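# Close one box end by tucking its flap tabs

## Task

Fold the top flap of the box's upright end wall over and press both of its tabs all the way into the floor slots. At the finish, that end wall and both long side walls must stand upright, the corner flaps at that end must be tucked inward, and the box must rest on its bottom. Everything must stay that way without the robot holding it.

## Robot and tools

Robot: two arms, left_arm and right_arm, each ending in a two-finger gripper with a wrist camera (cam_left_wrist, cam_right_wrist, both 616x616 fisheye). Do not knock anything off the table. Occasionally a held part is tugged or a loose item gets shoved by outside forces.

Frames. Reported gripper poses share one scene frame: origin on the table surface midway between the arms, +z up, +x outward over the table, left_arm on the +y side. The names left and right do not refer to image sides. Each result lists end_effector_position (m) and end_effector_quat_wxyz per arm; printed positions can be off, more so when reaching far. In the gripper's own axes, the fingers point along +z and close along y. The reported point sits between the finger pads, roughly 1 cm short of the tips.

execute_actions: argument actions is a list holding at most one item. An empty list is LOOK: no command, just the current state with pictures. An action is {"rows": [...], "steps": n} with n from 3 to 15 (default 15); each step lasts 1/30 s. Each row drives one step, and the final row repeats if there are fewer rows than steps. A wait is {"steps": n} without rows, n up to 300, counted from the previous result (thinking time included). Optional pictures true/false adds or drops camera images; images come by default only with an empty list.

Row layout: one list of 14 numbers, each in [-1, 1], always all 14 even if one arm is idle: left_arm dx, dy, dz, rx, ry, rz, opening, then right_arm dx, dy, dz, rx, ry, rz, opening. dx..rz are an offset, in that gripper's own axes, from the gripper pose shown in the latest result that showed it (before any result in the scene, and for the second or later call within one reply, from where the gripper is when the action begins). Every row is counted from that same base, not from the row before. Scale: 1.0 equals 0.6 m of travel or 180 degrees; rx, ry, rz form a single rotation vector. Opening is absolute, not an offset: +1 fully open (0.094 m), -1 closed. A rejected call sends nothing.

move: argument target is one 14-number row laid out as above (same offset base and scale); speed is optional, 0.002 to 0.5 m/s, default 0.25, with turning capped at twice that in rad/s. Both grippers travel straight lines that finish together, taking 0.5 to 10 s; beyond 10 s they halt short. Rotation takes the shorter way. Paths ignore obstacles and the other arm. Grippers lag, drift and can overshoot the speed, especially with a nearly straight arm. The opening is sent when the move starts. The path begins once the robot is still (or after 3 s). Its result adds a move: line giving the outcome (done, off_target, moving, held, fault) and any limits (paced: the pose sent was clipped; held: a check blocked steps, after which the arm may jump fast), plus each gripper's distance to its target. If only one arm is named, the other finished fine.

wait: seconds from 0 to 10; sends nothing new. zoom_image: camera (cam_left_wrist or cam_right_wrist) and region [x0, y0, x1, y1] in image pixels from the top-left, at most 504x504; gives a sharper crop of that camera's latest image. finished_scene: scene = the current scene number; it ends and grades the scene, cannot be undone, so call it only once the box stays closed by itself. Answering without any tool call stops everything.

Control details. Each step the commanded pose is clipped to 70 mm and 16 degrees from the measured pose; inverse kinematics favours position over orientation; elbows never fully straighten. After an action, an arm continues only to its last clipped pose, so long reaches need several calls; check the result. Arms usually settle a centimetre or more low, and zero offsets let them sag further. To keep an arm still, send in a reply's first call the offset back to its desired pose (raise the aim if it still sags) and zeros in later calls. Zero offsets are not a pause: they pull the arm back to the base pose. Results are taken 3 steps before an action ends; those steps run while the next reply is being composed, and the simulation keeps going meanwhile. Only a result with nothing pending shows a Hand target line per arm. HELD marks steps where a row was partly or wholly withheld; pose unreachable means the clearance check altered or blocked a command to that arm. FAULT lines mean an arm stopped.

Gripping: grip_measured is the measured opening on the command scale (each gripper may be off by about 1 mm). To hold something, command about 0.03 below grip_measured; less grips more gently. Fingers squeeze roughly 50 to 62 N per pad, less on parts under 2 mm thick, with a brief harder spike on first contact.

Avoid: fast contacts and targets set far past a surface (both press harder), letting the arms collide or push each other, and long heavy holds: motors heat, warn at 75 °C, stop the arm for 10 s at 90 °C, and at 100 °C the arm goes limp and falls. Joint ranges (rad), base to gripper: waist -2.618 to 3.054, shoulder 0 to 3.142, elbow 0 to 3.142, wrist pitch -1.571 to 1.571, wrist yaw -1.571 to 1.571, wrist roll -2.094 to 2.094. Joint torque readings are total drive output, noisy and offset. Camera calibration (fisheye intrinsics, world-to-camera transforms) is given and may be slightly off. Smooth, quick, low-effort motion is preferred.

Each tool is called after ">>>" as name(argument=value, ...) on one line, values as JSON.

## Session

>>> execute_actions(actions=[])

>>> move(target=[0,0,-0.1,0,0.27,0,-1,0,0,-0.1,0,0.27,0,-1])

Scene clock: 0.00 s of 4500.00 s.
left_arm: end_effector_position=(+0.3870, +0.2975, +0.4050) grip_measured=+1.000 end_effector_quat_wxyz=(+0.699, -0.038, +0.712, +0.044) | right_arm: end_effector_position=(+0.3629, -0.2300, +0.4045) grip_measured=+1.000 end_effector_quat_wxyz=(+0.705, +0.004, +0.709, +0.007)
Joint positions: left_arm=[ 0.008  1.064  1.064 -0.017  0.014  0.009  0.094] | right_arm=[-0.007  1.03   1.034 -0.008  0.008  0.016  0.094]
Joint velocities: left_arm=[-0.002  0.007 -0.007 -0.095  0.037 -0.037  0.   ] | right_arm=[-0.002  0.012 -0.017  0.037 -0.066 -0.007  0.   ]
Joint torques (N m, as the arm reports them, + toward a larger angle): no reading
Hand target (left_arm): +0.383, +0.297, +0.418; +0.711, -0.037, +0.701, +0.045
Hand target (right_arm): +0.361, -0.230, +0.405; +0.704, +0.004, +0.711, +0.007

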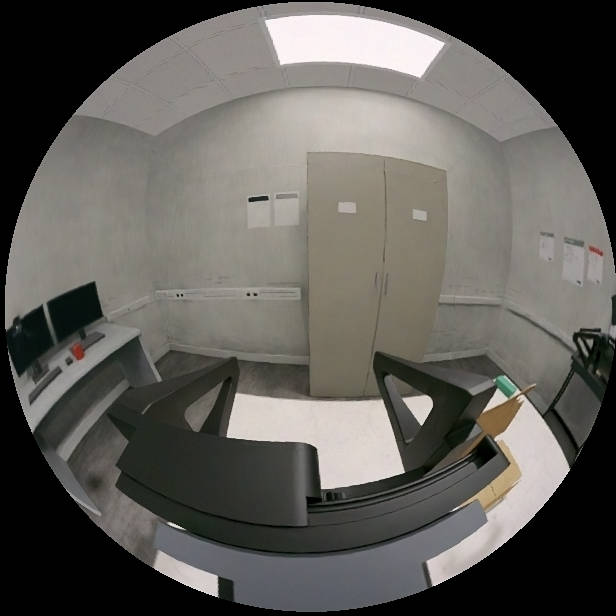

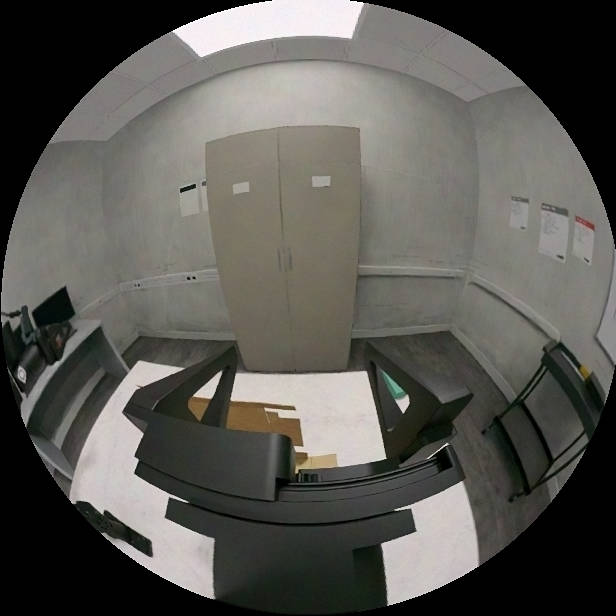

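Scene clock: 2.43 s of 4500.00 s.
left_arm: end_effector_position=(+0.3254, +0.2895, +0.3968) grip_measured=-0.979 end_effector_quat_wxyz=(+0.341, -0.054, +0.938, +0.017) | right_arm: end_effector_position=(+0.3027, -0.2307, +0.4039) grip_measured=-0.989 end_effector_quat_wxyz=(+0.358, +0.003, +0.934, +0.001)
Joint positions: left_arm=[ 0.008  1.56   2.268 -1.583  0.014  0.009  0.001] | right_arm=[-0.007  1.52   2.239 -1.559  0.008  0.016  0.001]
Joint velocities: left_arm=[ 0.007 -0.002 -0.017 -0.022  0.022 -0.066 -0.001] | right_arm=[ 0.007 -0.012 -0.007 -0.022 -0.051  0.022 -0.001]
Joint torques (N m, as the arm reports them, + toward a larger angle): left_arm=[-0.07 -3.87  7.27  1.31  0.    0.01] | right_arm=[ 0.   -3.91  6.53  1.89  0.02  0.  ]
Hand target (left_arm): +0.325, +0.289, +0.404; +0.350, -0.054, +0.935, +0.018
Hand target (right_arm): +0.301, -0.231, +0.406; +0.357, +0.003, +0.934, +0.001
Off the commanded pose (left_arm): 0.009 m, 1 deg.
Off the commanded pose (right_arm): 0.001 m, 1 deg.
joint sent to its limit (left arm) — the command would take joint 4 (wrist pitch) past its lower limit, so that joint was sent only as far as its limit.
joint sent to its limit (right arm) — the command would take joint 4 (wrist pitch) past its lower limit, so that joint was sent only as far as its limit.
move: done
camera_calibration (this result's frames):
cam_left_wrist: T_world_to_cam=[[0.0714304, -0.996092, 0.0519545, 0.239465], [-0.928695, -0.0854199, -0.360872, 0.511775], [0.3639, -0.0224727, -0.931167, 0.363307], [0, 0, 0, 1]] pos_world=[0.32597, 0.290409, 0.510544]
cam_right_wrist: T_world_to_cam=[[-0.0586416, -0.998151, 0.0159779, -0.232216], [-0.968551, 0.0530112, -0.243102, 0.43781], [0.241806, -0.0297313, -0.969869, 0.430701], [0, 0, 0, 1]] pos_world=[0.306278, -0.24219, 0.527867]

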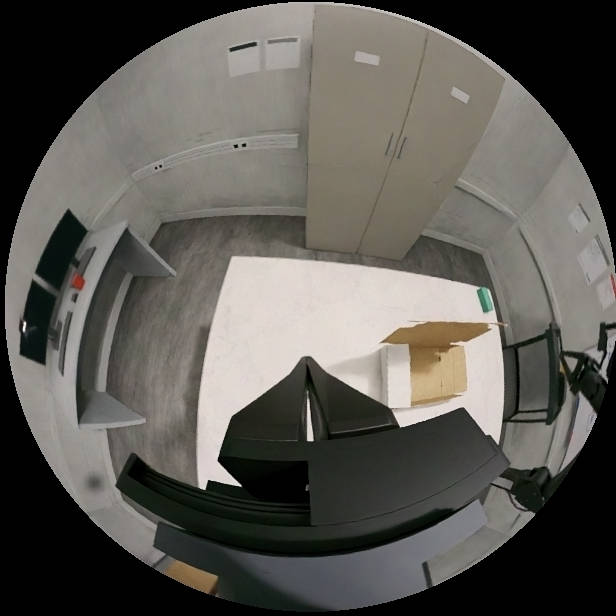

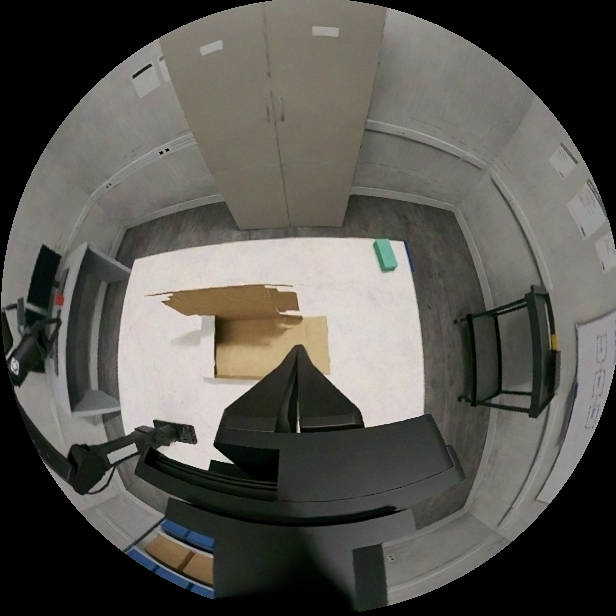

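>>> move(target=[0.3,-0.28,0.32,0,0.1,0,-1,0.34,0.13,0.253,0.182,0.182,0.476,0.4])

Scene clock: 6.60 s of 4500.00 s.
left_arm: end_effector_position=(+0.3325, +0.1236, +0.1331) grip_measured=-0.979 end_effector_quat_wxyz=(+0.178, -0.054, +0.982, +0.013) | right_arm: end_effector_position=(+0.2566, -0.1518, +0.1633) grip_measured=+0.399 end_effector_quat_wxyz=(+0.012, +0.703, +0.711, +0.009)
Joint positions: left_arm=[-0.591  1.59   1.289 -0.968 -0.199 -0.549  0.001] | right_arm=[ 0.28   1.596  1.471 -1.42   0.013  1.858  0.066]
Joint velocities: left_arm=[ 0.012 -0.002  0.002  0.051 -0.037 -0.007 -0.   ] | right_arm=[ 0.002 -0.002 -0.007 -0.007 -0.051 -0.037  0.   ]
Joint torques (N m, as the arm reports them, + toward a larger angle): left_arm=[-0.74 -6.2   6.77  0.96 -0.22 -0.09] | right_arm=[-0.76 -6.47  4.23  0.7   0.    0.04]
Hand target (left_arm): +0.335, +0.122, +0.135; +0.187, -0.057, +0.981, +0.012
Hand target (right_arm): +0.253, -0.155, +0.156; +0.004, +0.709, +0.705, -0.002
Off the commanded pose (left_arm): 0.005 m, 1 deg.
Off the commanded pose (right_arm): 0.009 m, 2 deg.
Kept back: nothing.
move: done
camera_calibration (this result's frames):
cam_left_wrist: T_world_to_cam=[[0.0877005, -0.994759, 0.0525729, 0.0816689], [-0.995488, -0.08944, -0.0316962, 0.387831], [0.0362322, -0.0495559, -0.998114, 0.232631], [0, 0, 0, 1]] pos_world=[0.37049, 0.127457, 0.240191]
cam_right_wrist: T_world_to_cam=[[-0.999659, 0.0142904, 0.0218613, 0.241944], [0.022792, 0.886058, 0.463013, 0.0872897], [-0.0127538, 0.463353, -0.886082, 0.337334], [0, 0, 0, 1]] pos_world=[0.244174, -0.237106, 0.2532]

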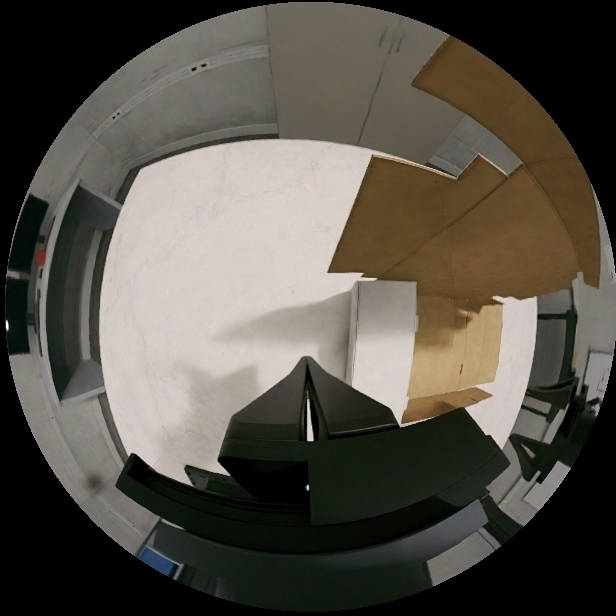

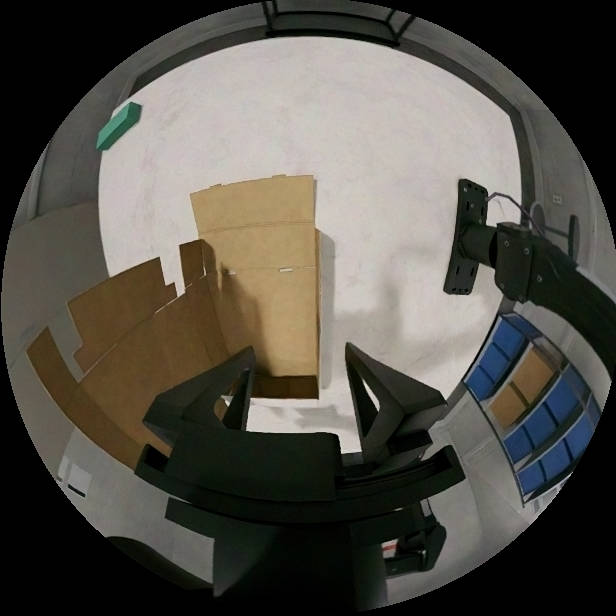

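>>> move(target=[0.05,0,0.01,0.03,0,0.02,-1,-0.03,-0.04,0.21,0,0,0,0.4], speed=0.08)

>>> move(target=[0,-0.07,-0.01,0,0,0,-1,0,0,0,0,0,0,-1], speed=0.05)

>>> move(target=[0,-0.09,-0.015,0,0,0,-1,0,0,0,0,0,0,-1], speed=0.03)

Scene clock: 9.00 s of 4500.00 s.
left_arm: end_effector_position=(+0.3052, +0.1215, +0.1091) grip_measured=-0.979 end_effector_quat_wxyz=(+0.164, -0.018, +0.986, -0.019) | right_arm: end_effector_position=(+0.2434, -0.1654, +0.0425) grip_measured=+0.399 end_effector_quat_wxyz=(+0.018, +0.701, +0.712, +0.018)
Joint positions: left_arm=[-0.591  1.499  1.109 -0.87  -0.118 -0.488  0.001] | right_arm=[ 0.245  1.572  0.958 -0.908  0.012  1.82   0.066]
Joint velocities: left_arm=[ 0.012 -0.017 -0.002 -0.007 -0.007 -0.022 -0.001] | right_arm=[ 0.007 -0.002 -0.002  0.022  0.037 -0.037  0.   ]
Joint torques (N m, as the arm reports them, + toward a larger angle): left_arm=[-0.06 -7.2   6.49  0.98 -0.06  0.11] | right_arm=[-0.72 -6.25  4.04  0.74  0.01 -0.05]
Hand target (left_arm): +0.307, +0.120, +0.117; +0.180, -0.014, +0.983, -0.028
Hand target (right_arm): +0.237, -0.169, +0.037; +0.012, +0.703, +0.711, +0.009
Off the commanded pose (left_arm): 0.008 m, 2 deg.
Off the commanded pose (right_arm): 0.010 m, 1 deg.
Kept back: nothing.
move: done
camera_calibration (this result's frames):
cam_left_wrist: T_world_to_cam=[[0.00763108, -0.994615, 0.103356, 0.102161], [-0.999963, -0.00801294, -0.00327986, 0.348124], [0.00409039, -0.103328, -0.994639, 0.225493], [0, 0, 0, 1]] pos_world=[0.346409, 0.1277, 0.214867]
cam_right_wrist: T_world_to_cam=[[-0.999942, 0.0107955, 0.00059286, 0.231968], [0.00981671, 0.883565, 0.468206, 0.158147], [0.0045307, 0.468184, -0.883619, 0.232904], [0, 0, 0, 1]] pos_world=[0.229346, -0.251279, 0.131615]

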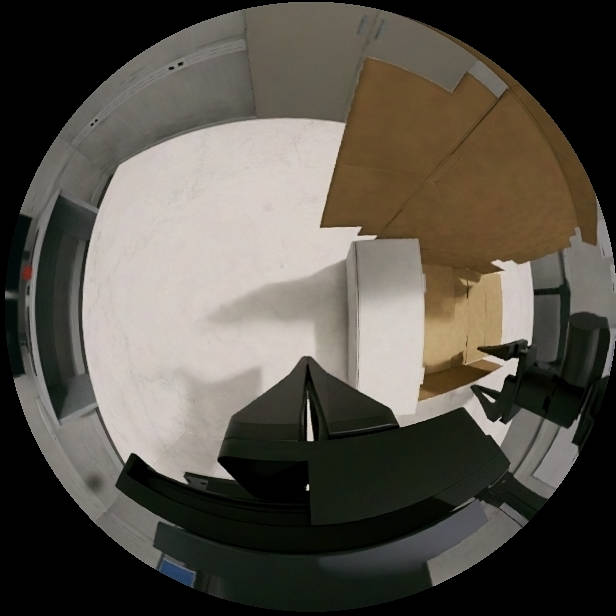

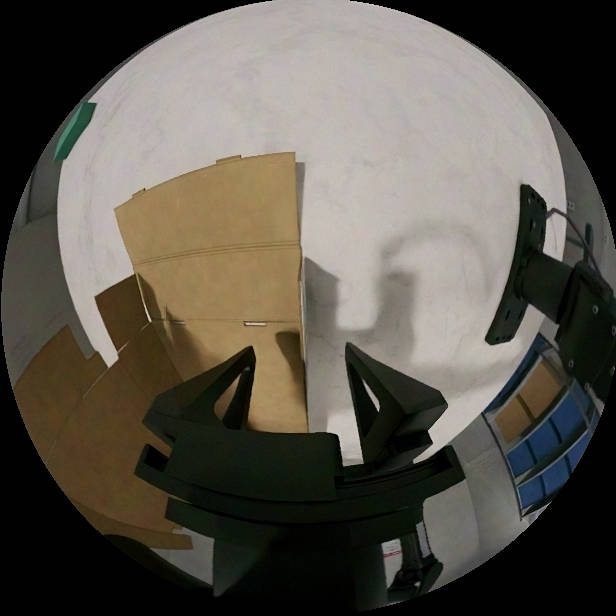

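Scene clock: 10.13 s of 4500.00 s.
left_arm: end_effector_position=(+0.2993, +0.0835, +0.1070) grip_measured=-0.979 end_effector_quat_wxyz=(+0.153, -0.014, +0.988, -0.017) | right_arm: end_effector_position=(+0.2435, -0.1653, +0.0425) grip_measured=-0.973 end_effector_quat_wxyz=(+0.018, +0.701, +0.712, +0.018)
Joint positions: left_arm=[-0.713  1.575  1.183 -0.904 -0.145 -0.599  0.001] | right_arm=[ 0.245  1.572  0.958 -0.908  0.012  1.82   0.001]
Joint velocities: left_arm=[ 0.012 -0.002 -0.012  0.022  0.037  0.022 -0.   ] | right_arm=[-0.007 -0.012 -0.007 -0.007 -0.037 -0.051 -0.001]
Joint torques (N m, as the arm reports them, + toward a larger angle): left_arm=[-0.79 -5.83  9.61  0.61 -0.21 -0.08] | right_arm=[ 0.02 -6.59  5.6   0.74  0.01  0.  ]
Hand target (left_arm): +0.304, +0.080, +0.116; +0.164, -0.018, +0.986, -0.018
Hand target (right_arm): +0.243, -0.165, +0.042; +0.018, +0.701, +0.712, +0.018
Off the commanded pose (left_arm): 0.011 m, 1 deg.
Off the commanded pose (right_arm): 0.000 m, 0 deg.
Kept back: nothing.
move: off_target (left_arm)
camera_calibration (this result's frames):
cam_left_wrist: T_world_to_cam=[[0.00157553, -0.995198, 0.0978729, 0.0670216], [-0.999812, 0.00032372, 0.0193864, 0.338726], [-0.019325, -0.097885, -0.99501, 0.226164], [0, 0, 0, 1]] pos_world=[0.342928, 0.0887282, 0.211909]
cam_right_wrist: T_world_to_cam=[[-0.999946, 0.0103955, 0.000328676, 0.231987], [0.00933752, 0.883359, 0.468604, 0.158131], [0.00458106, 0.468582, -0.883408, 0.232909], [0, 0, 0, 1]] pos_world=[0.22943, -0.251235, 0.131577]

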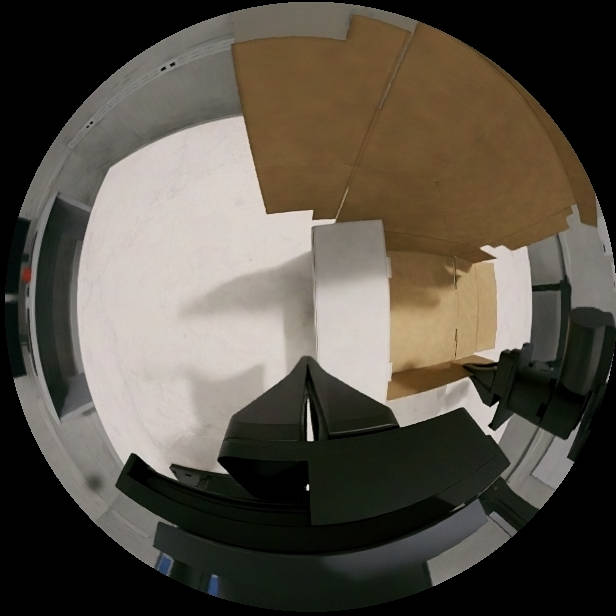

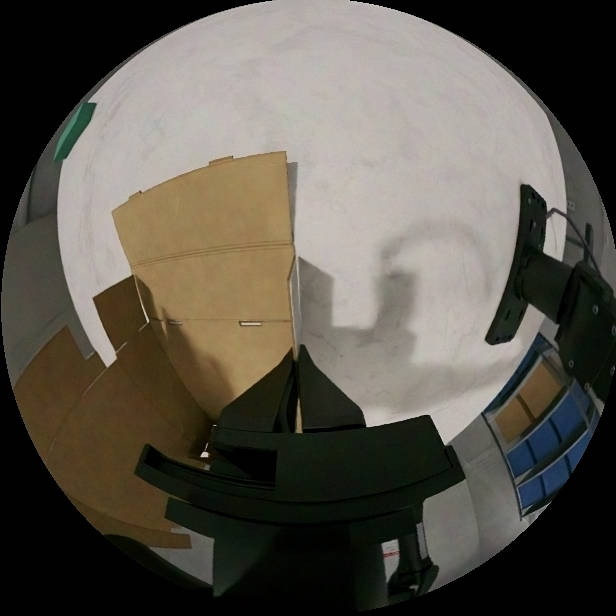

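Scene clock: 12.23 s of 4500.00 s.
left_arm: end_effector_position=(+0.2936, +0.0343, +0.1082) grip_measured=-0.979 end_effector_quat_wxyz=(+0.142, -0.011, +0.990, -0.014) | right_arm: end_effector_position=(+0.2435, -0.1653, +0.0425) grip_measured=-0.973 end_effector_quat_wxyz=(+0.018, +0.701, +0.712, +0.018)
Joint positions: left_arm=[-0.847  1.694  1.323 -0.967 -0.169 -0.728  0.001] | right_arm=[ 0.245  1.572  0.958 -0.908  0.012  1.82   0.001]
Joint velocities: left_arm=[ 0.012 -0.002 -0.002 -0.081 -0.037  0.022 -0.   ] | right_arm=[ 0.007 -0.002 -0.002 -0.022  0.007 -0.022 -0.001]
Joint torques (N m, as the arm reports them, + toward a larger angle): left_arm=[-0.78 -6.67  9.52  0.53 -0.25 -0.06] | right_arm=[ 0.   -6.6   5.63  0.75  0.01  0.  ]
Hand target (left_arm): +0.298, +0.030, +0.117; +0.153, -0.014, +0.988, -0.016
Hand target (right_arm): +0.244, -0.165, +0.042; +0.018, +0.701, +0.712, +0.018
Off the commanded pose (left_arm): 0.011 m, 1 deg.
Off the commanded pose (right_arm): 0.000 m, 0 deg.
Kept back: nothing.
move: off_target (left_arm)
camera_calibration (this result's frames):
cam_left_wrist: T_world_to_cam=[[-0.00180208, -0.995902, 0.090421, 0.0198629], [-0.999114, 0.00559546, 0.0417165, 0.33018], [-0.0420515, -0.0902657, -0.99503, 0.228861], [0, 0, 0, 1]] pos_world=[0.339548, 0.0385923, 0.212153]
cam_right_wrist: T_world_to_cam=[[-0.999946, 0.0103955, 0.000328676, 0.231987], [0.00933752, 0.883359, 0.468604, 0.158131], [0.00458106, 0.468582, -0.883408, 0.232909], [0, 0, 0, 1]] pos_world=[0.22943, -0.251235, 0.131577]

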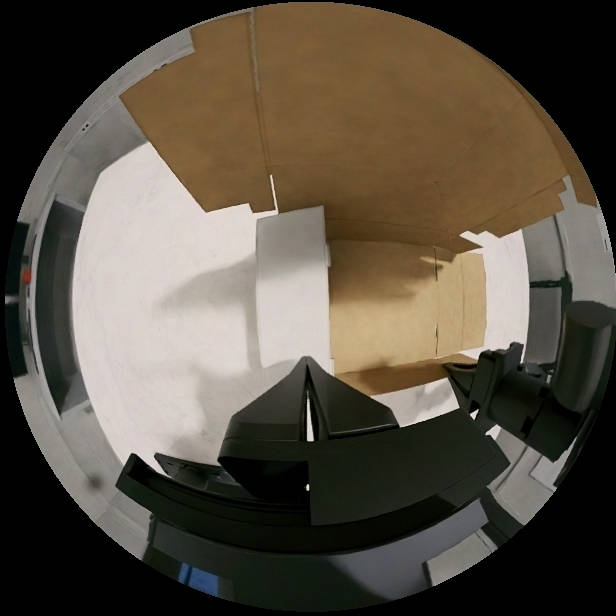

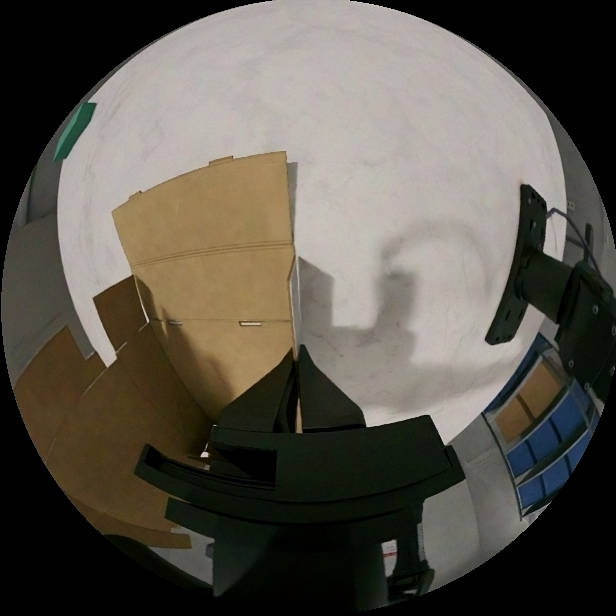

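>>> move(target=[-0.03,-0.04,0.02,0.02,-0.015,0,-1,0,0,0,0,0,0,-1], speed=0.02)

>>> move(target=[-0.02,-0.05,0.025,0.02,-0.015,0,-1,0,0,0,0,0,0,-1], speed=0.02)

Scene clock: 14.73 s of 4500.00 s.
left_arm: end_effector_position=(+0.3083, +0.0181, +0.0965) grip_measured=-0.979 end_effector_quat_wxyz=(+0.154, -0.011, +0.987, -0.034) | right_arm: end_effector_position=(+0.2435, -0.1653, +0.0425) grip_measured=-0.973 end_effector_quat_wxyz=(+0.018, +0.701, +0.712, +0.018)
Joint positions: left_arm=[-0.847  1.743  1.323 -0.873 -0.156 -0.726  0.001] | right_arm=[ 0.245  1.572  0.958 -0.908  0.012  1.82   0.001]
Joint velocities: left_arm=[-0.012 -0.002 -0.007  0.022 -0.037 -0.022 -0.   ] | right_arm=[ 0.012 -0.012 -0.002 -0.022 -0.095 -0.022  0.   ]
Joint torques (N m, as the arm reports them, + toward a larger angle): left_arm=[-0.26 -6.89  8.66  0.9  -0.07  0.1 ] | right_arm=[ 0.01 -6.59  5.61  0.75  0.01  0.01]
Hand target (left_arm): +0.315, +0.011, +0.103; +0.166, -0.006, +0.985, -0.044
Hand target (right_arm): +0.244, -0.165, +0.042; +0.018, +0.701, +0.712, +0.018
Off the commanded pose (left_arm): 0.012 m, 2 deg.
Off the commanded pose (right_arm): 0.000 m, 0 deg.
Kept back: nothing.
move: off_target (left_arm)
camera_calibration (this result's frames):
cam_left_wrist: T_world_to_cam=[[-0.00975438, -0.991561, 0.12927, 0.00339089], [-0.999802, 0.011911, 0.0159202, 0.348112], [-0.0173256, -0.129089, -0.991482, 0.209071], [0, 0, 0, 1]] pos_world=[0.351698, 0.0262047, 0.20131]
cam_right_wrist: T_world_to_cam=[[-0.999946, 0.0103955, 0.000328676, 0.231987], [0.00933752, 0.883359, 0.468604, 0.158131], [0.00458106, 0.468582, -0.883408, 0.232909], [0, 0, 0, 1]] pos_world=[0.22943, -0.251235, 0.131577]

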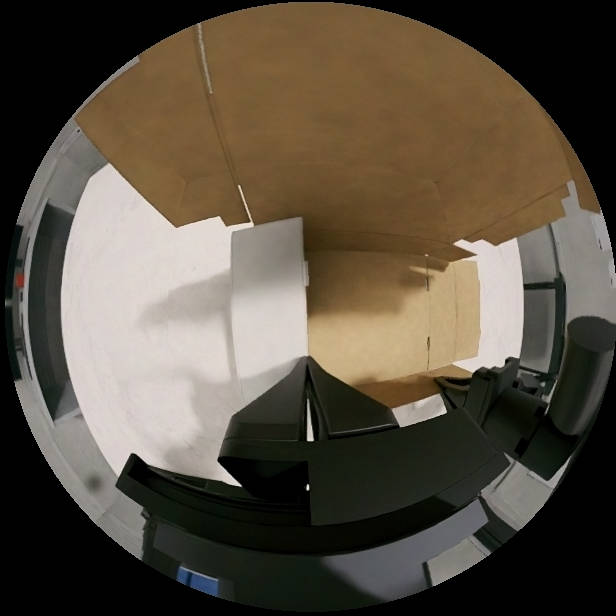

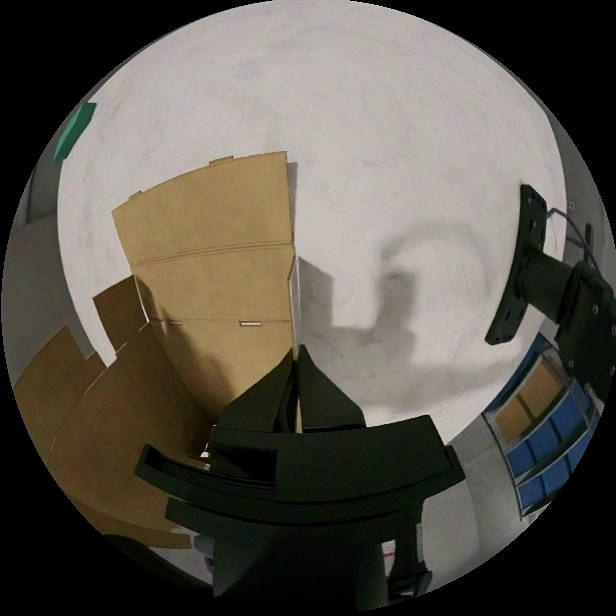

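Scene clock: 16.97 s of 4500.00 s.
left_arm: end_effector_position=(+0.3198, -0.0027, +0.0799) grip_measured=-0.979 end_effector_quat_wxyz=(+0.165, -0.005, +0.985, -0.051) | right_arm: end_effector_position=(+0.2439, -0.1652, +0.0425) grip_measured=-0.973 end_effector_quat_wxyz=(+0.018, +0.702, +0.712, +0.019)
Joint positions: left_arm=[-0.864  1.807  1.323 -0.772 -0.148 -0.728  0.001] | right_arm=[ 0.245  1.572  0.958 -0.906  0.012  1.822  0.001]
Joint velocities: left_arm=[-0.012 -0.007 -0.017  0.007  0.022 -0.095 -0.   ] | right_arm=[ 0.007 -0.017 -0.012 -0.037 -0.007  0.037  0.001]
Joint torques (N m, as the arm reports them, + toward a larger angle): left_arm=[-0.87 -7.71  8.68  0.95 -0.09 -0.07] | right_arm=[-0.01 -6.59  5.63  0.74  0.02 -0.02]
Hand target (left_arm): +0.325, -0.012, +0.088; +0.178, -0.006, +0.982, -0.064
Hand target (right_arm): +0.244, -0.165, +0.042; +0.018, +0.701, +0.712, +0.019
Off the commanded pose (left_arm): 0.014 m, 2 deg.
Off the commanded pose (right_arm): 0.000 m, 0 deg.
Kept back: nothing.
move: off_target (left_arm)
camera_calibration (this result's frames):
cam_left_wrist: T_world_to_cam=[[-0.0289601, -0.986725, 0.159799, -0.0112406], [-0.999577, 0.0281456, -0.00735816, 0.361893], [0.00276283, -0.159945, -0.987122, 0.183242], [0, 0, 0, 1]] pos_world=[0.360908, 0.00803151, 0.185341]
cam_right_wrist: T_world_to_cam=[[-0.999919, 0.0126814, -0.00113408, 0.232784], [0.0106678, 0.883093, 0.469076, 0.157642], [0.00695003, 0.469026, -0.883157, 0.232362], [0, 0, 0, 1]] pos_world=[0.229469, -0.251149, 0.13153]

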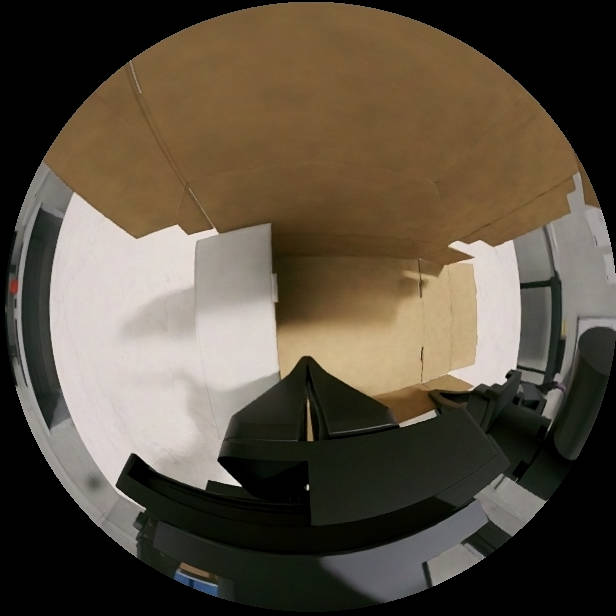

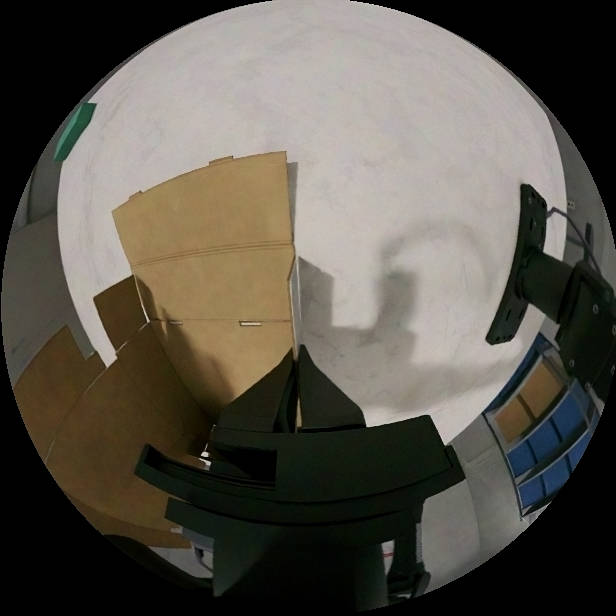

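>>> move(target=[-0.03,-0.01,-0.12,0,0,0,-1,0,0,0,0,0,0,-1], speed=0.06)

>>> move(target=[0,0.12,-0.02,0,0,0,-1,0,0,0,0,0,0,-1], speed=0.06)

>>> move(target=[0.01,0,0.07,0,0,0,-1,0,0,0,0,0,0,-1], speed=0.05)

>>> move(target=[-0.01,-0.07,0,0,-0.01,0,-1,0,0,0,0,0,0,-1], speed=0.02)

Scene clock: 18.93 s of 4500.00 s.
left_arm: end_effector_position=(+0.3111, +0.0052, +0.1346) grip_measured=-0.979 end_effector_quat_wxyz=(+0.147, -0.004, +0.988, -0.035) | right_arm: end_effector_position=(+0.2439, -0.1652, +0.0425) grip_measured=-0.973 end_effector_quat_wxyz=(+0.018, +0.702, +0.712, +0.019)
Joint positions: left_arm=[-0.864  1.777  1.519 -1.046 -0.148 -0.731  0.001] | right_arm=[ 0.245  1.572  0.958 -0.906  0.012  1.822  0.001]
Joint velocities: left_arm=[ 0.007 -0.007 -0.007 -0.022 -0.037 -0.022  0.001] | right_arm=[-0.012  0.002 -0.022  0.037 -0.037 -0.037 -0.001]
Joint torques (N m, as the arm reports them, + toward a larger angle): left_arm=[-1.11 -9.32  9.44  0.57 -0.12 -0.07] | right_arm=[ 0.01 -6.58  5.63  0.75  0.01  0.  ]
Hand target (left_arm): +0.312, -0.001, +0.154; +0.165, -0.005, +0.985, -0.051
Hand target (right_arm): +0.244, -0.165, +0.042; +0.018, +0.702, +0.712, +0.019
Off the commanded pose (left_arm): 0.021 m, 3 deg.
Off the commanded pose (right_arm): 0.000 m, 0 deg.
Kept back: nothing.
move: off_target (left_arm)
camera_calibration (this result's frames):
cam_left_wrist: T_world_to_cam=[[-0.0213332, -0.991363, 0.129398, -0.0107023], [-0.999238, 0.0253725, 0.0296481, 0.348287], [-0.0326752, -0.128667, -0.991149, 0.249997], [0, 0, 0, 1]] pos_world=[0.355962, 0.0127196, 0.238843]
cam_right_wrist: T_world_to_cam=[[-0.999919, 0.0126814, -0.00113408, 0.232784], [0.0106678, 0.883093, 0.469076, 0.157642], [0.00695003, 0.469026, -0.883157, 0.232362], [0, 0, 0, 1]] pos_world=[0.229469, -0.251149, 0.13153]

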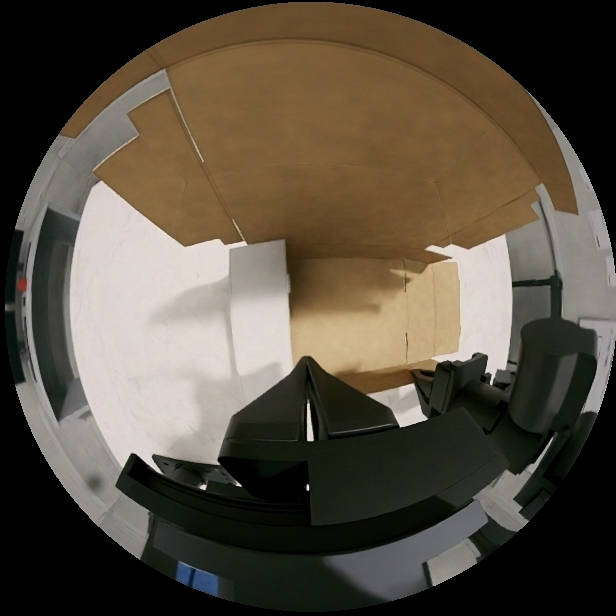

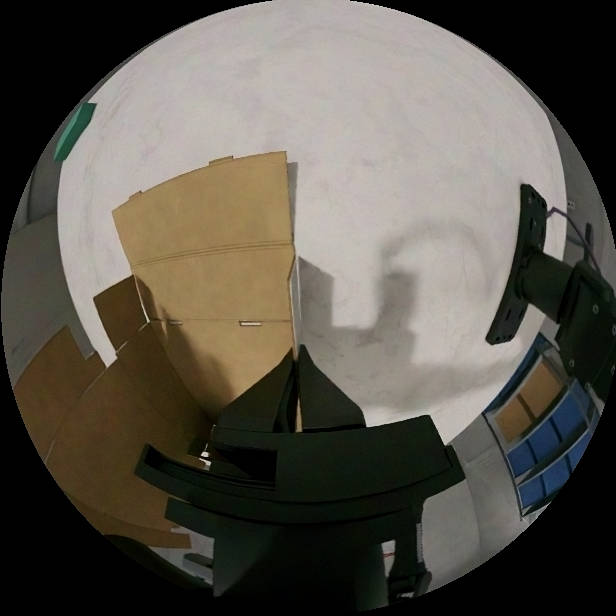

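Scene clock: 20.47 s of 4500.00 s.
left_arm: end_effector_position=(+0.3052, +0.0765, +0.1338) grip_measured=-0.979 end_effector_quat_wxyz=(+0.133, -0.007, +0.991, -0.027) | right_arm: end_effector_position=(+0.2439, -0.1652, +0.0425) grip_measured=-0.973 end_effector_quat_wxyz=(+0.018, +0.702, +0.712, +0.019)
Joint positions: left_arm=[-0.698  1.617  1.341 -1.041 -0.101 -0.578  0.001] | right_arm=[ 0.245  1.572  0.958 -0.906  0.012  1.822  0.001]
Joint velocities: left_arm=[ 0.002 -0.002  0.012 -0.081  0.051  0.051  0.001] | right_arm=[-0.012 -0.017 -0.012 -0.007  0.007 -0.022  0.001]
Joint torques (N m, as the arm reports them, + toward a larger angle): left_arm=[ 0.6  -8.2   6.39  0.85 -0.05  0.1 ] | right_arm=[ 0.   -6.59  5.61  0.76  0.    0.01]
Hand target (left_arm): +0.307, +0.078, +0.141; +0.147, -0.005, +0.988, -0.036
Hand target (right_arm): +0.244, -0.165, +0.042; +0.018, +0.702, +0.712, +0.019
Off the commanded pose (left_arm): 0.008 m, 2 deg.
Off the commanded pose (right_arm): 0.000 m, 0 deg.
Kept back: nothing.
move: done
camera_calibration (this result's frames):
cam_left_wrist: T_world_to_cam=[[-0.011197, -0.993165, 0.11618, 0.0587581], [-0.998143, 0.0180593, 0.0581834, 0.33708], [-0.0598838, -0.115312, -0.991523, 0.265437], [0, 0, 0, 1]] pos_world=[0.353008, 0.0828772, 0.236748]
cam_right_wrist: T_world_to_cam=[[-0.999919, 0.0126814, -0.00113408, 0.232784], [0.0106678, 0.883093, 0.469076, 0.157642], [0.00695003, 0.469026, -0.883157, 0.232362], [0, 0, 0, 1]] pos_world=[0.229469, -0.251149, 0.13153]

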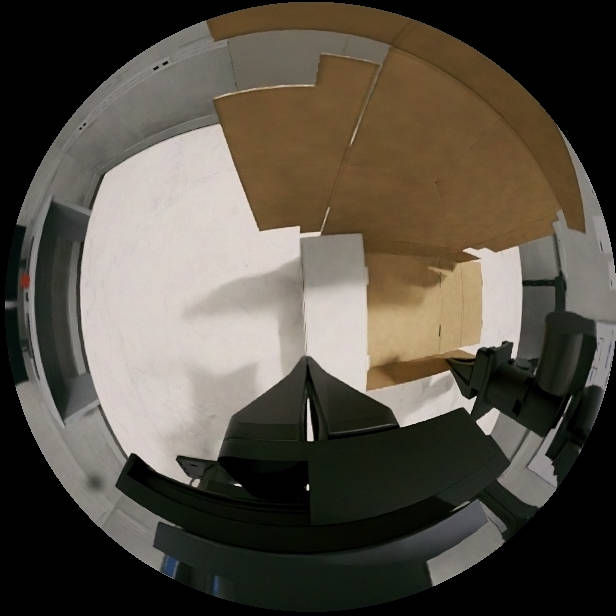

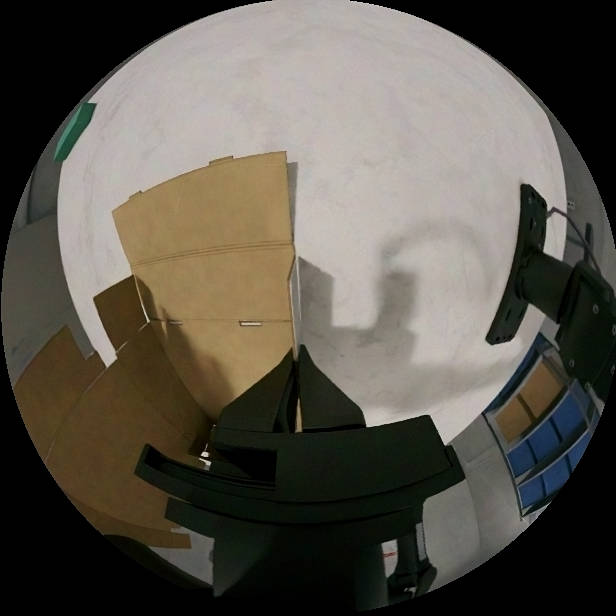

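Scene clock: 21.80 s of 4500.00 s.
left_arm: end_effector_position=(+0.3085, +0.0741, +0.0919) grip_measured=-0.979 end_effector_quat_wxyz=(+0.128, -0.007, +0.991, -0.025) | right_arm: end_effector_position=(+0.2439, -0.1652, +0.0425) grip_measured=-0.973 end_effector_quat_wxyz=(+0.018, +0.702, +0.712, +0.019)
Joint positions: left_arm=[-0.698  1.66   1.223 -0.891 -0.1   -0.577  0.001] | right_arm=[ 0.245  1.572  0.958 -0.906  0.012  1.822  0.001]
Joint velocities: left_arm=[ 0.017 -0.007 -0.012 -0.007 -0.037 -0.037  0.   ] | right_arm=[-0.012 -0.002 -0.017 -0.081 -0.037  0.051  0.   ]
Joint torques (N m, as the arm reports them, + toward a larger angle): left_arm=[ 0.38 -6.48  6.56  0.84 -0.05  0.06] | right_arm=[-0.01 -6.59  5.63  0.76  0.01  0.01]
Hand target (left_arm): +0.311, +0.074, +0.092; +0.133, -0.007, +0.991, -0.027
Hand target (right_arm): +0.244, -0.165, +0.042; +0.018, +0.702, +0.712, +0.019
Off the commanded pose (left_arm): 0.002 m, 1 deg.
Off the commanded pose (right_arm): 0.000 m, 0 deg.
Kept back: nothing.
move: done
camera_calibration (this result's frames):
cam_left_wrist: T_world_to_cam=[[-0.0106863, -0.993772, 0.110921, 0.0616468], [-0.997486, 0.0183654, 0.0684413, 0.34171], [-0.0700522, -0.109911, -0.99147, 0.226563], [0, 0, 0, 1]] pos_world=[0.357381, 0.0798891, 0.194406]
cam_right_wrist: T_world_to_cam=[[-0.999919, 0.0126814, -0.00113408, 0.232784], [0.0106678, 0.883093, 0.469076, 0.157642], [0.00695003, 0.469026, -0.883157, 0.232362], [0, 0, 0, 1]] pos_world=[0.229469, -0.251149, 0.13153]

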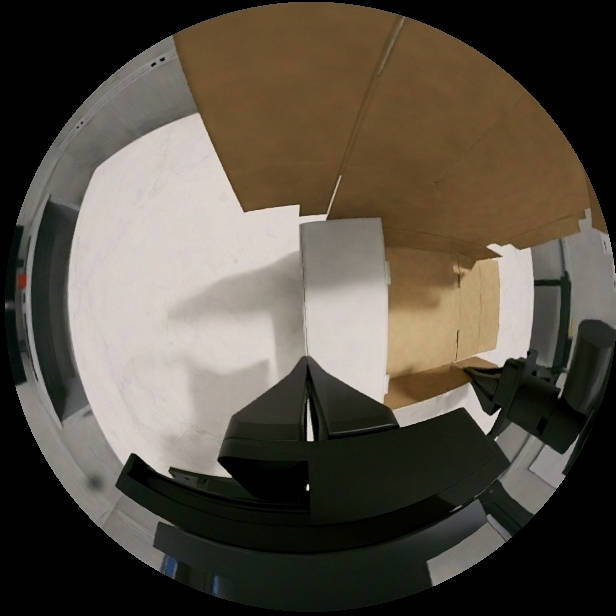

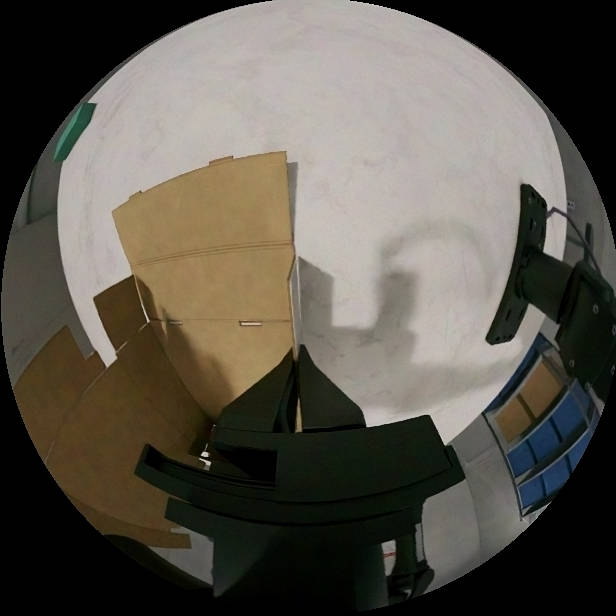

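Scene clock: 24.13 s of 4500.00 s.
left_arm: end_effector_position=(+0.3095, +0.0381, +0.0866) grip_measured=-0.979 end_effector_quat_wxyz=(+0.132, -0.004, +0.991, -0.020) | right_arm: end_effector_position=(+0.2439, -0.1652, +0.0425) grip_measured=-0.973 end_effector_quat_wxyz=(+0.018, +0.702, +0.712, +0.019)
Joint positions: left_arm=[-0.794  1.747  1.301 -0.891 -0.134 -0.666  0.001] | right_arm=[ 0.245  1.572  0.958 -0.906  0.012  1.822  0.001]
Joint velocities: left_arm=[-0.012  0.012 -0.027 -0.007  0.022  0.022  0.   ] | right_arm=[-0.012 -0.012 -0.007 -0.037  0.022  0.007 -0.001]
Joint torques (N m, as the arm reports them, + toward a larger angle): left_arm=[-0.91 -7.    9.4   0.56 -0.22 -0.08] | right_arm=[ 0.01 -6.6   5.63  0.75  0.02  0.  ]
Hand target (left_arm): +0.315, +0.033, +0.095; +0.144, -0.007, +0.989, -0.024
Hand target (right_arm): +0.244, -0.165, +0.042; +0.018, +0.702, +0.712, +0.019
Off the commanded pose (left_arm): 0.012 m, 1 deg.
Off the commanded pose (right_arm): 0.000 m, 0 deg.
Kept back: nothing.
move: off_target (left_arm)
camera_calibration (this result's frames):
cam_left_wrist: T_world_to_cam=[[-0.0141633, -0.994767, 0.101183, 0.0284718], [-0.997917, 0.0204321, 0.0611905, 0.344358], [-0.0629377, -0.100106, -0.992984, 0.214982], [0, 0, 0, 1]] pos_world=[0.357574, 0.0428077, 0.189521]
cam_right_wrist: T_world_to_cam=[[-0.999919, 0.0126814, -0.00113408, 0.232784], [0.0106678, 0.883093, 0.469076, 0.157642], [0.00695003, 0.469026, -0.883157, 0.232362], [0, 0, 0, 1]] pos_world=[0.229469, -0.251149, 0.13153]

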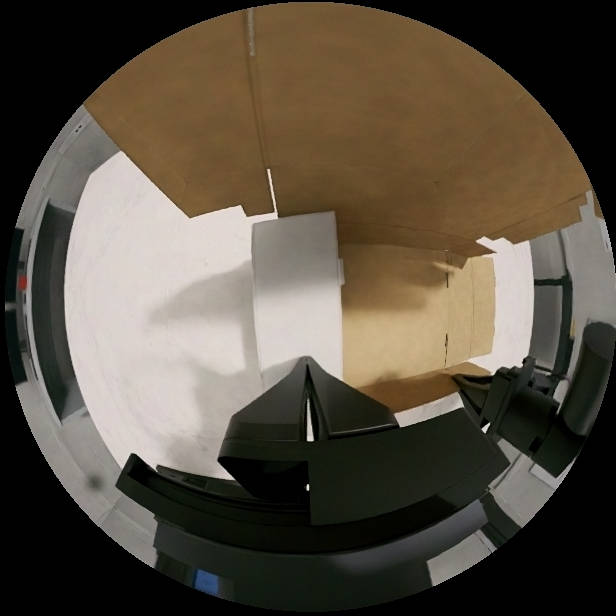

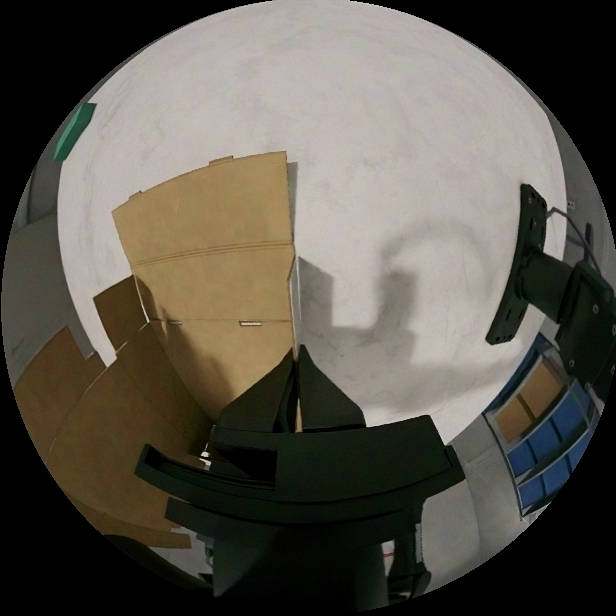

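>>> move(target=[0,-0.045,0.02,0,-0.01,0,-1,0,0,0,0,0,0,-1], speed=0.02)

>>> move(target=[0,-0.03,0.025,0,-0.01,0,-1,0,0,0,0,0,0,-1], speed=0.02)

Scene clock: 26.10 s of 4500.00 s.
left_arm: end_effector_position=(+0.3073, +0.0219, +0.0705) grip_measured=-0.979 end_effector_quat_wxyz=(+0.138, -0.003, +0.990, -0.008) | right_arm: end_effector_position=(+0.2437, -0.1654, +0.0425) grip_measured=-0.973 end_effector_quat_wxyz=(+0.018, +0.702, +0.712, +0.019)
Joint positions: left_arm=[-0.849  1.802  1.301 -0.851 -0.172 -0.716  0.001] | right_arm=[ 0.245  1.572  0.958 -0.907  0.012  1.822  0.001]
Joint velocities: left_arm=[ 0.012 -0.017 -0.007  0.022 -0.022 -0.022 -0.   ] | right_arm=[-0.017 -0.007  0.002  0.037 -0.037 -0.066 -0.001]
Joint torques (N m, as the arm reports them, + toward a larger angle): left_arm=[-0.92 -6.78  9.29  0.71 -0.08 -0.09] | right_arm=[ 0.   -6.6   5.62  0.76  0.01  0.01]
Hand target (left_arm): +0.313, +0.011, +0.076; +0.148, -0.005, +0.989, -0.019
Hand target (right_arm): +0.244, -0.165, +0.042; +0.018, +0.702, +0.712, +0.019
Off the commanded pose (left_arm): 0.014 m, 2 deg.
Off the commanded pose (right_arm): 0.000 m, 0 deg.
Kept back: nothing.
move: off_target (left_arm)
camera_calibration (this result's frames):
cam_left_wrist: T_world_to_cam=[[-0.0136946, -0.997002, 0.0761551, 0.0156147], [-0.998613, 0.0175091, 0.0496485, 0.344557], [-0.0508331, -0.0753696, -0.995859, 0.193206], [0, 0, 0, 1]] pos_world=[0.354114, 0.0240969, 0.17411]
cam_right_wrist: T_world_to_cam=[[-0.999919, 0.0127003, -0.000504678, 0.232597], [0.0109833, 0.883359, 0.468568, 0.157739], [0.00639675, 0.468525, -0.883427, 0.232473], [0, 0, 0, 1]] pos_world=[0.229359, -0.251213, 0.131579]

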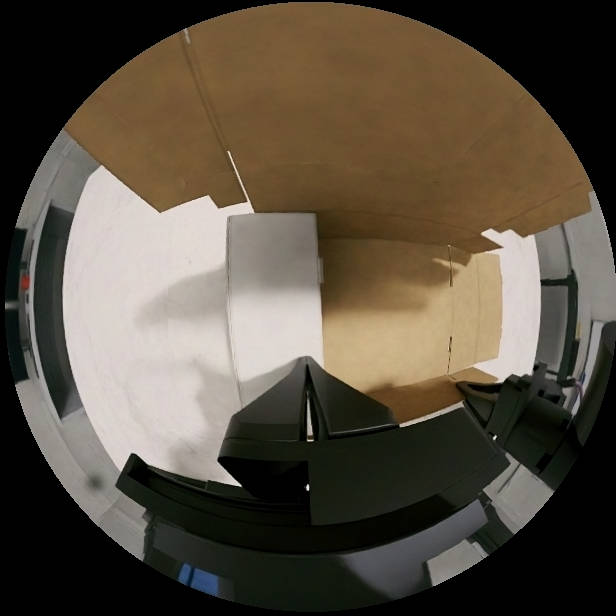

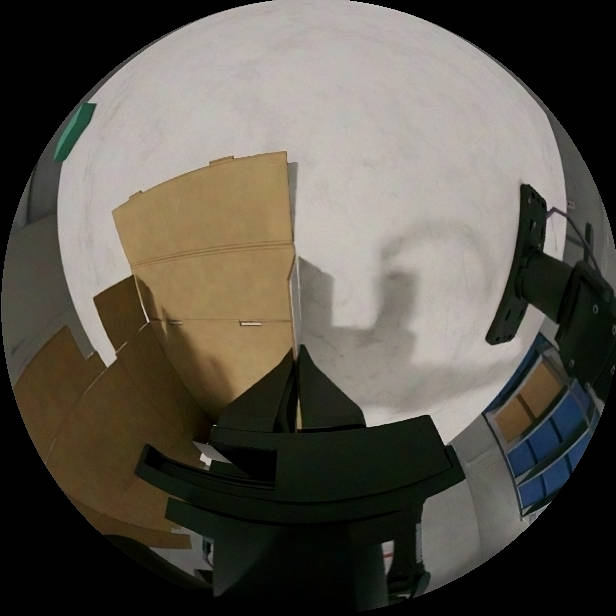

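Scene clock: 27.63 s of 4500.00 s.
left_arm: end_effector_position=(+0.3100, +0.0065, +0.0535) grip_measured=-0.979 end_effector_quat_wxyz=(+0.146, -0.001, +0.989, -0.006) | right_arm: end_effector_position=(+0.2436, -0.1651, +0.0425) grip_measured=-0.973 end_effector_quat_wxyz=(+0.017, +0.702, +0.712, +0.019)
Joint positions: left_arm=[-0.883  1.86   1.301 -0.789 -0.193 -0.742  0.001] | right_arm=[ 0.245  1.572  0.958 -0.907  0.011  1.822  0.001]
Joint velocities: left_arm=[ 0.017 -0.002 -0.002  0.051  0.007  0.007 -0.001] | right_arm=[-0.007  0.007 -0.012  0.007  0.007 -0.066 -0.   ]
Joint torques (N m, as the arm reports them, + toward a larger angle): left_arm=[-0.67 -8.05  7.08  0.68 -0.21 -0.08] | right_arm=[-0.01 -6.58  5.61  0.75  0.03  0.01]
Hand target (left_arm): +0.312, +0.004, +0.056; +0.154, -0.003, +0.988, -0.007
Hand target (right_arm): +0.244, -0.165, +0.042; +0.018, +0.702, +0.712, +0.019
Off the commanded pose (left_arm): 0.004 m, 1 deg.
Off the commanded pose (right_arm): 0.000 m, 0 deg.
Kept back: nothing.
move: done
camera_calibration (this result's frames):
cam_left_wrist: T_world_to_cam=[[-0.0187561, -0.997264, 0.0715003, 0.00342234], [-0.9992, 0.0212236, 0.0339074, 0.349406], [-0.0353321, -0.0708071, -0.996864, 0.170487], [0, 0, 0, 1]] pos_world=[0.355214, 0.008069, 0.15786]
cam_right_wrist: T_world_to_cam=[[-0.99992, 0.012624, -0.0000872437, 0.232493], [0.0111027, 0.88267, 0.469862, 0.157311], [0.00600854, 0.469824, -0.88274, 0.232628], [0, 0, 0, 1]] pos_world=[0.22933, -0.251083, 0.131456]

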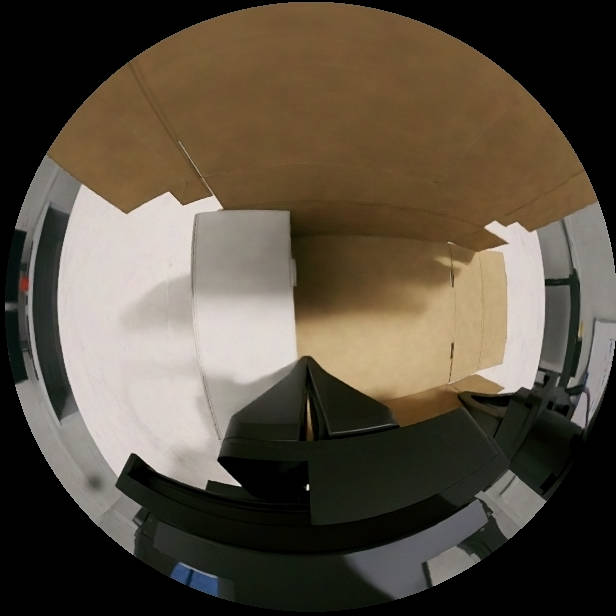

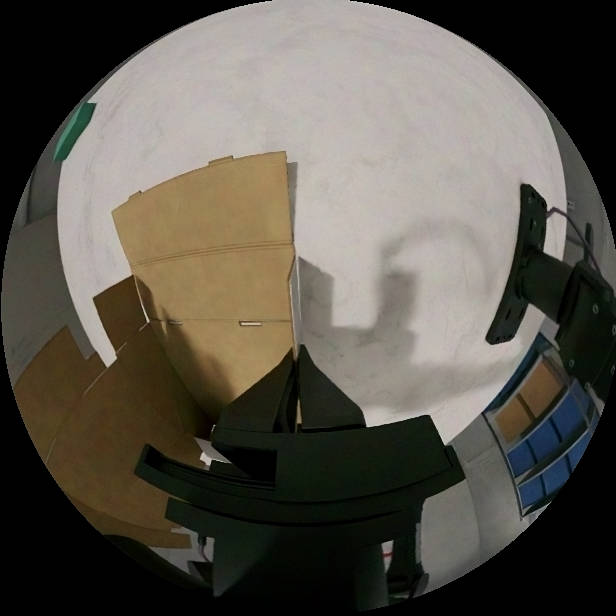

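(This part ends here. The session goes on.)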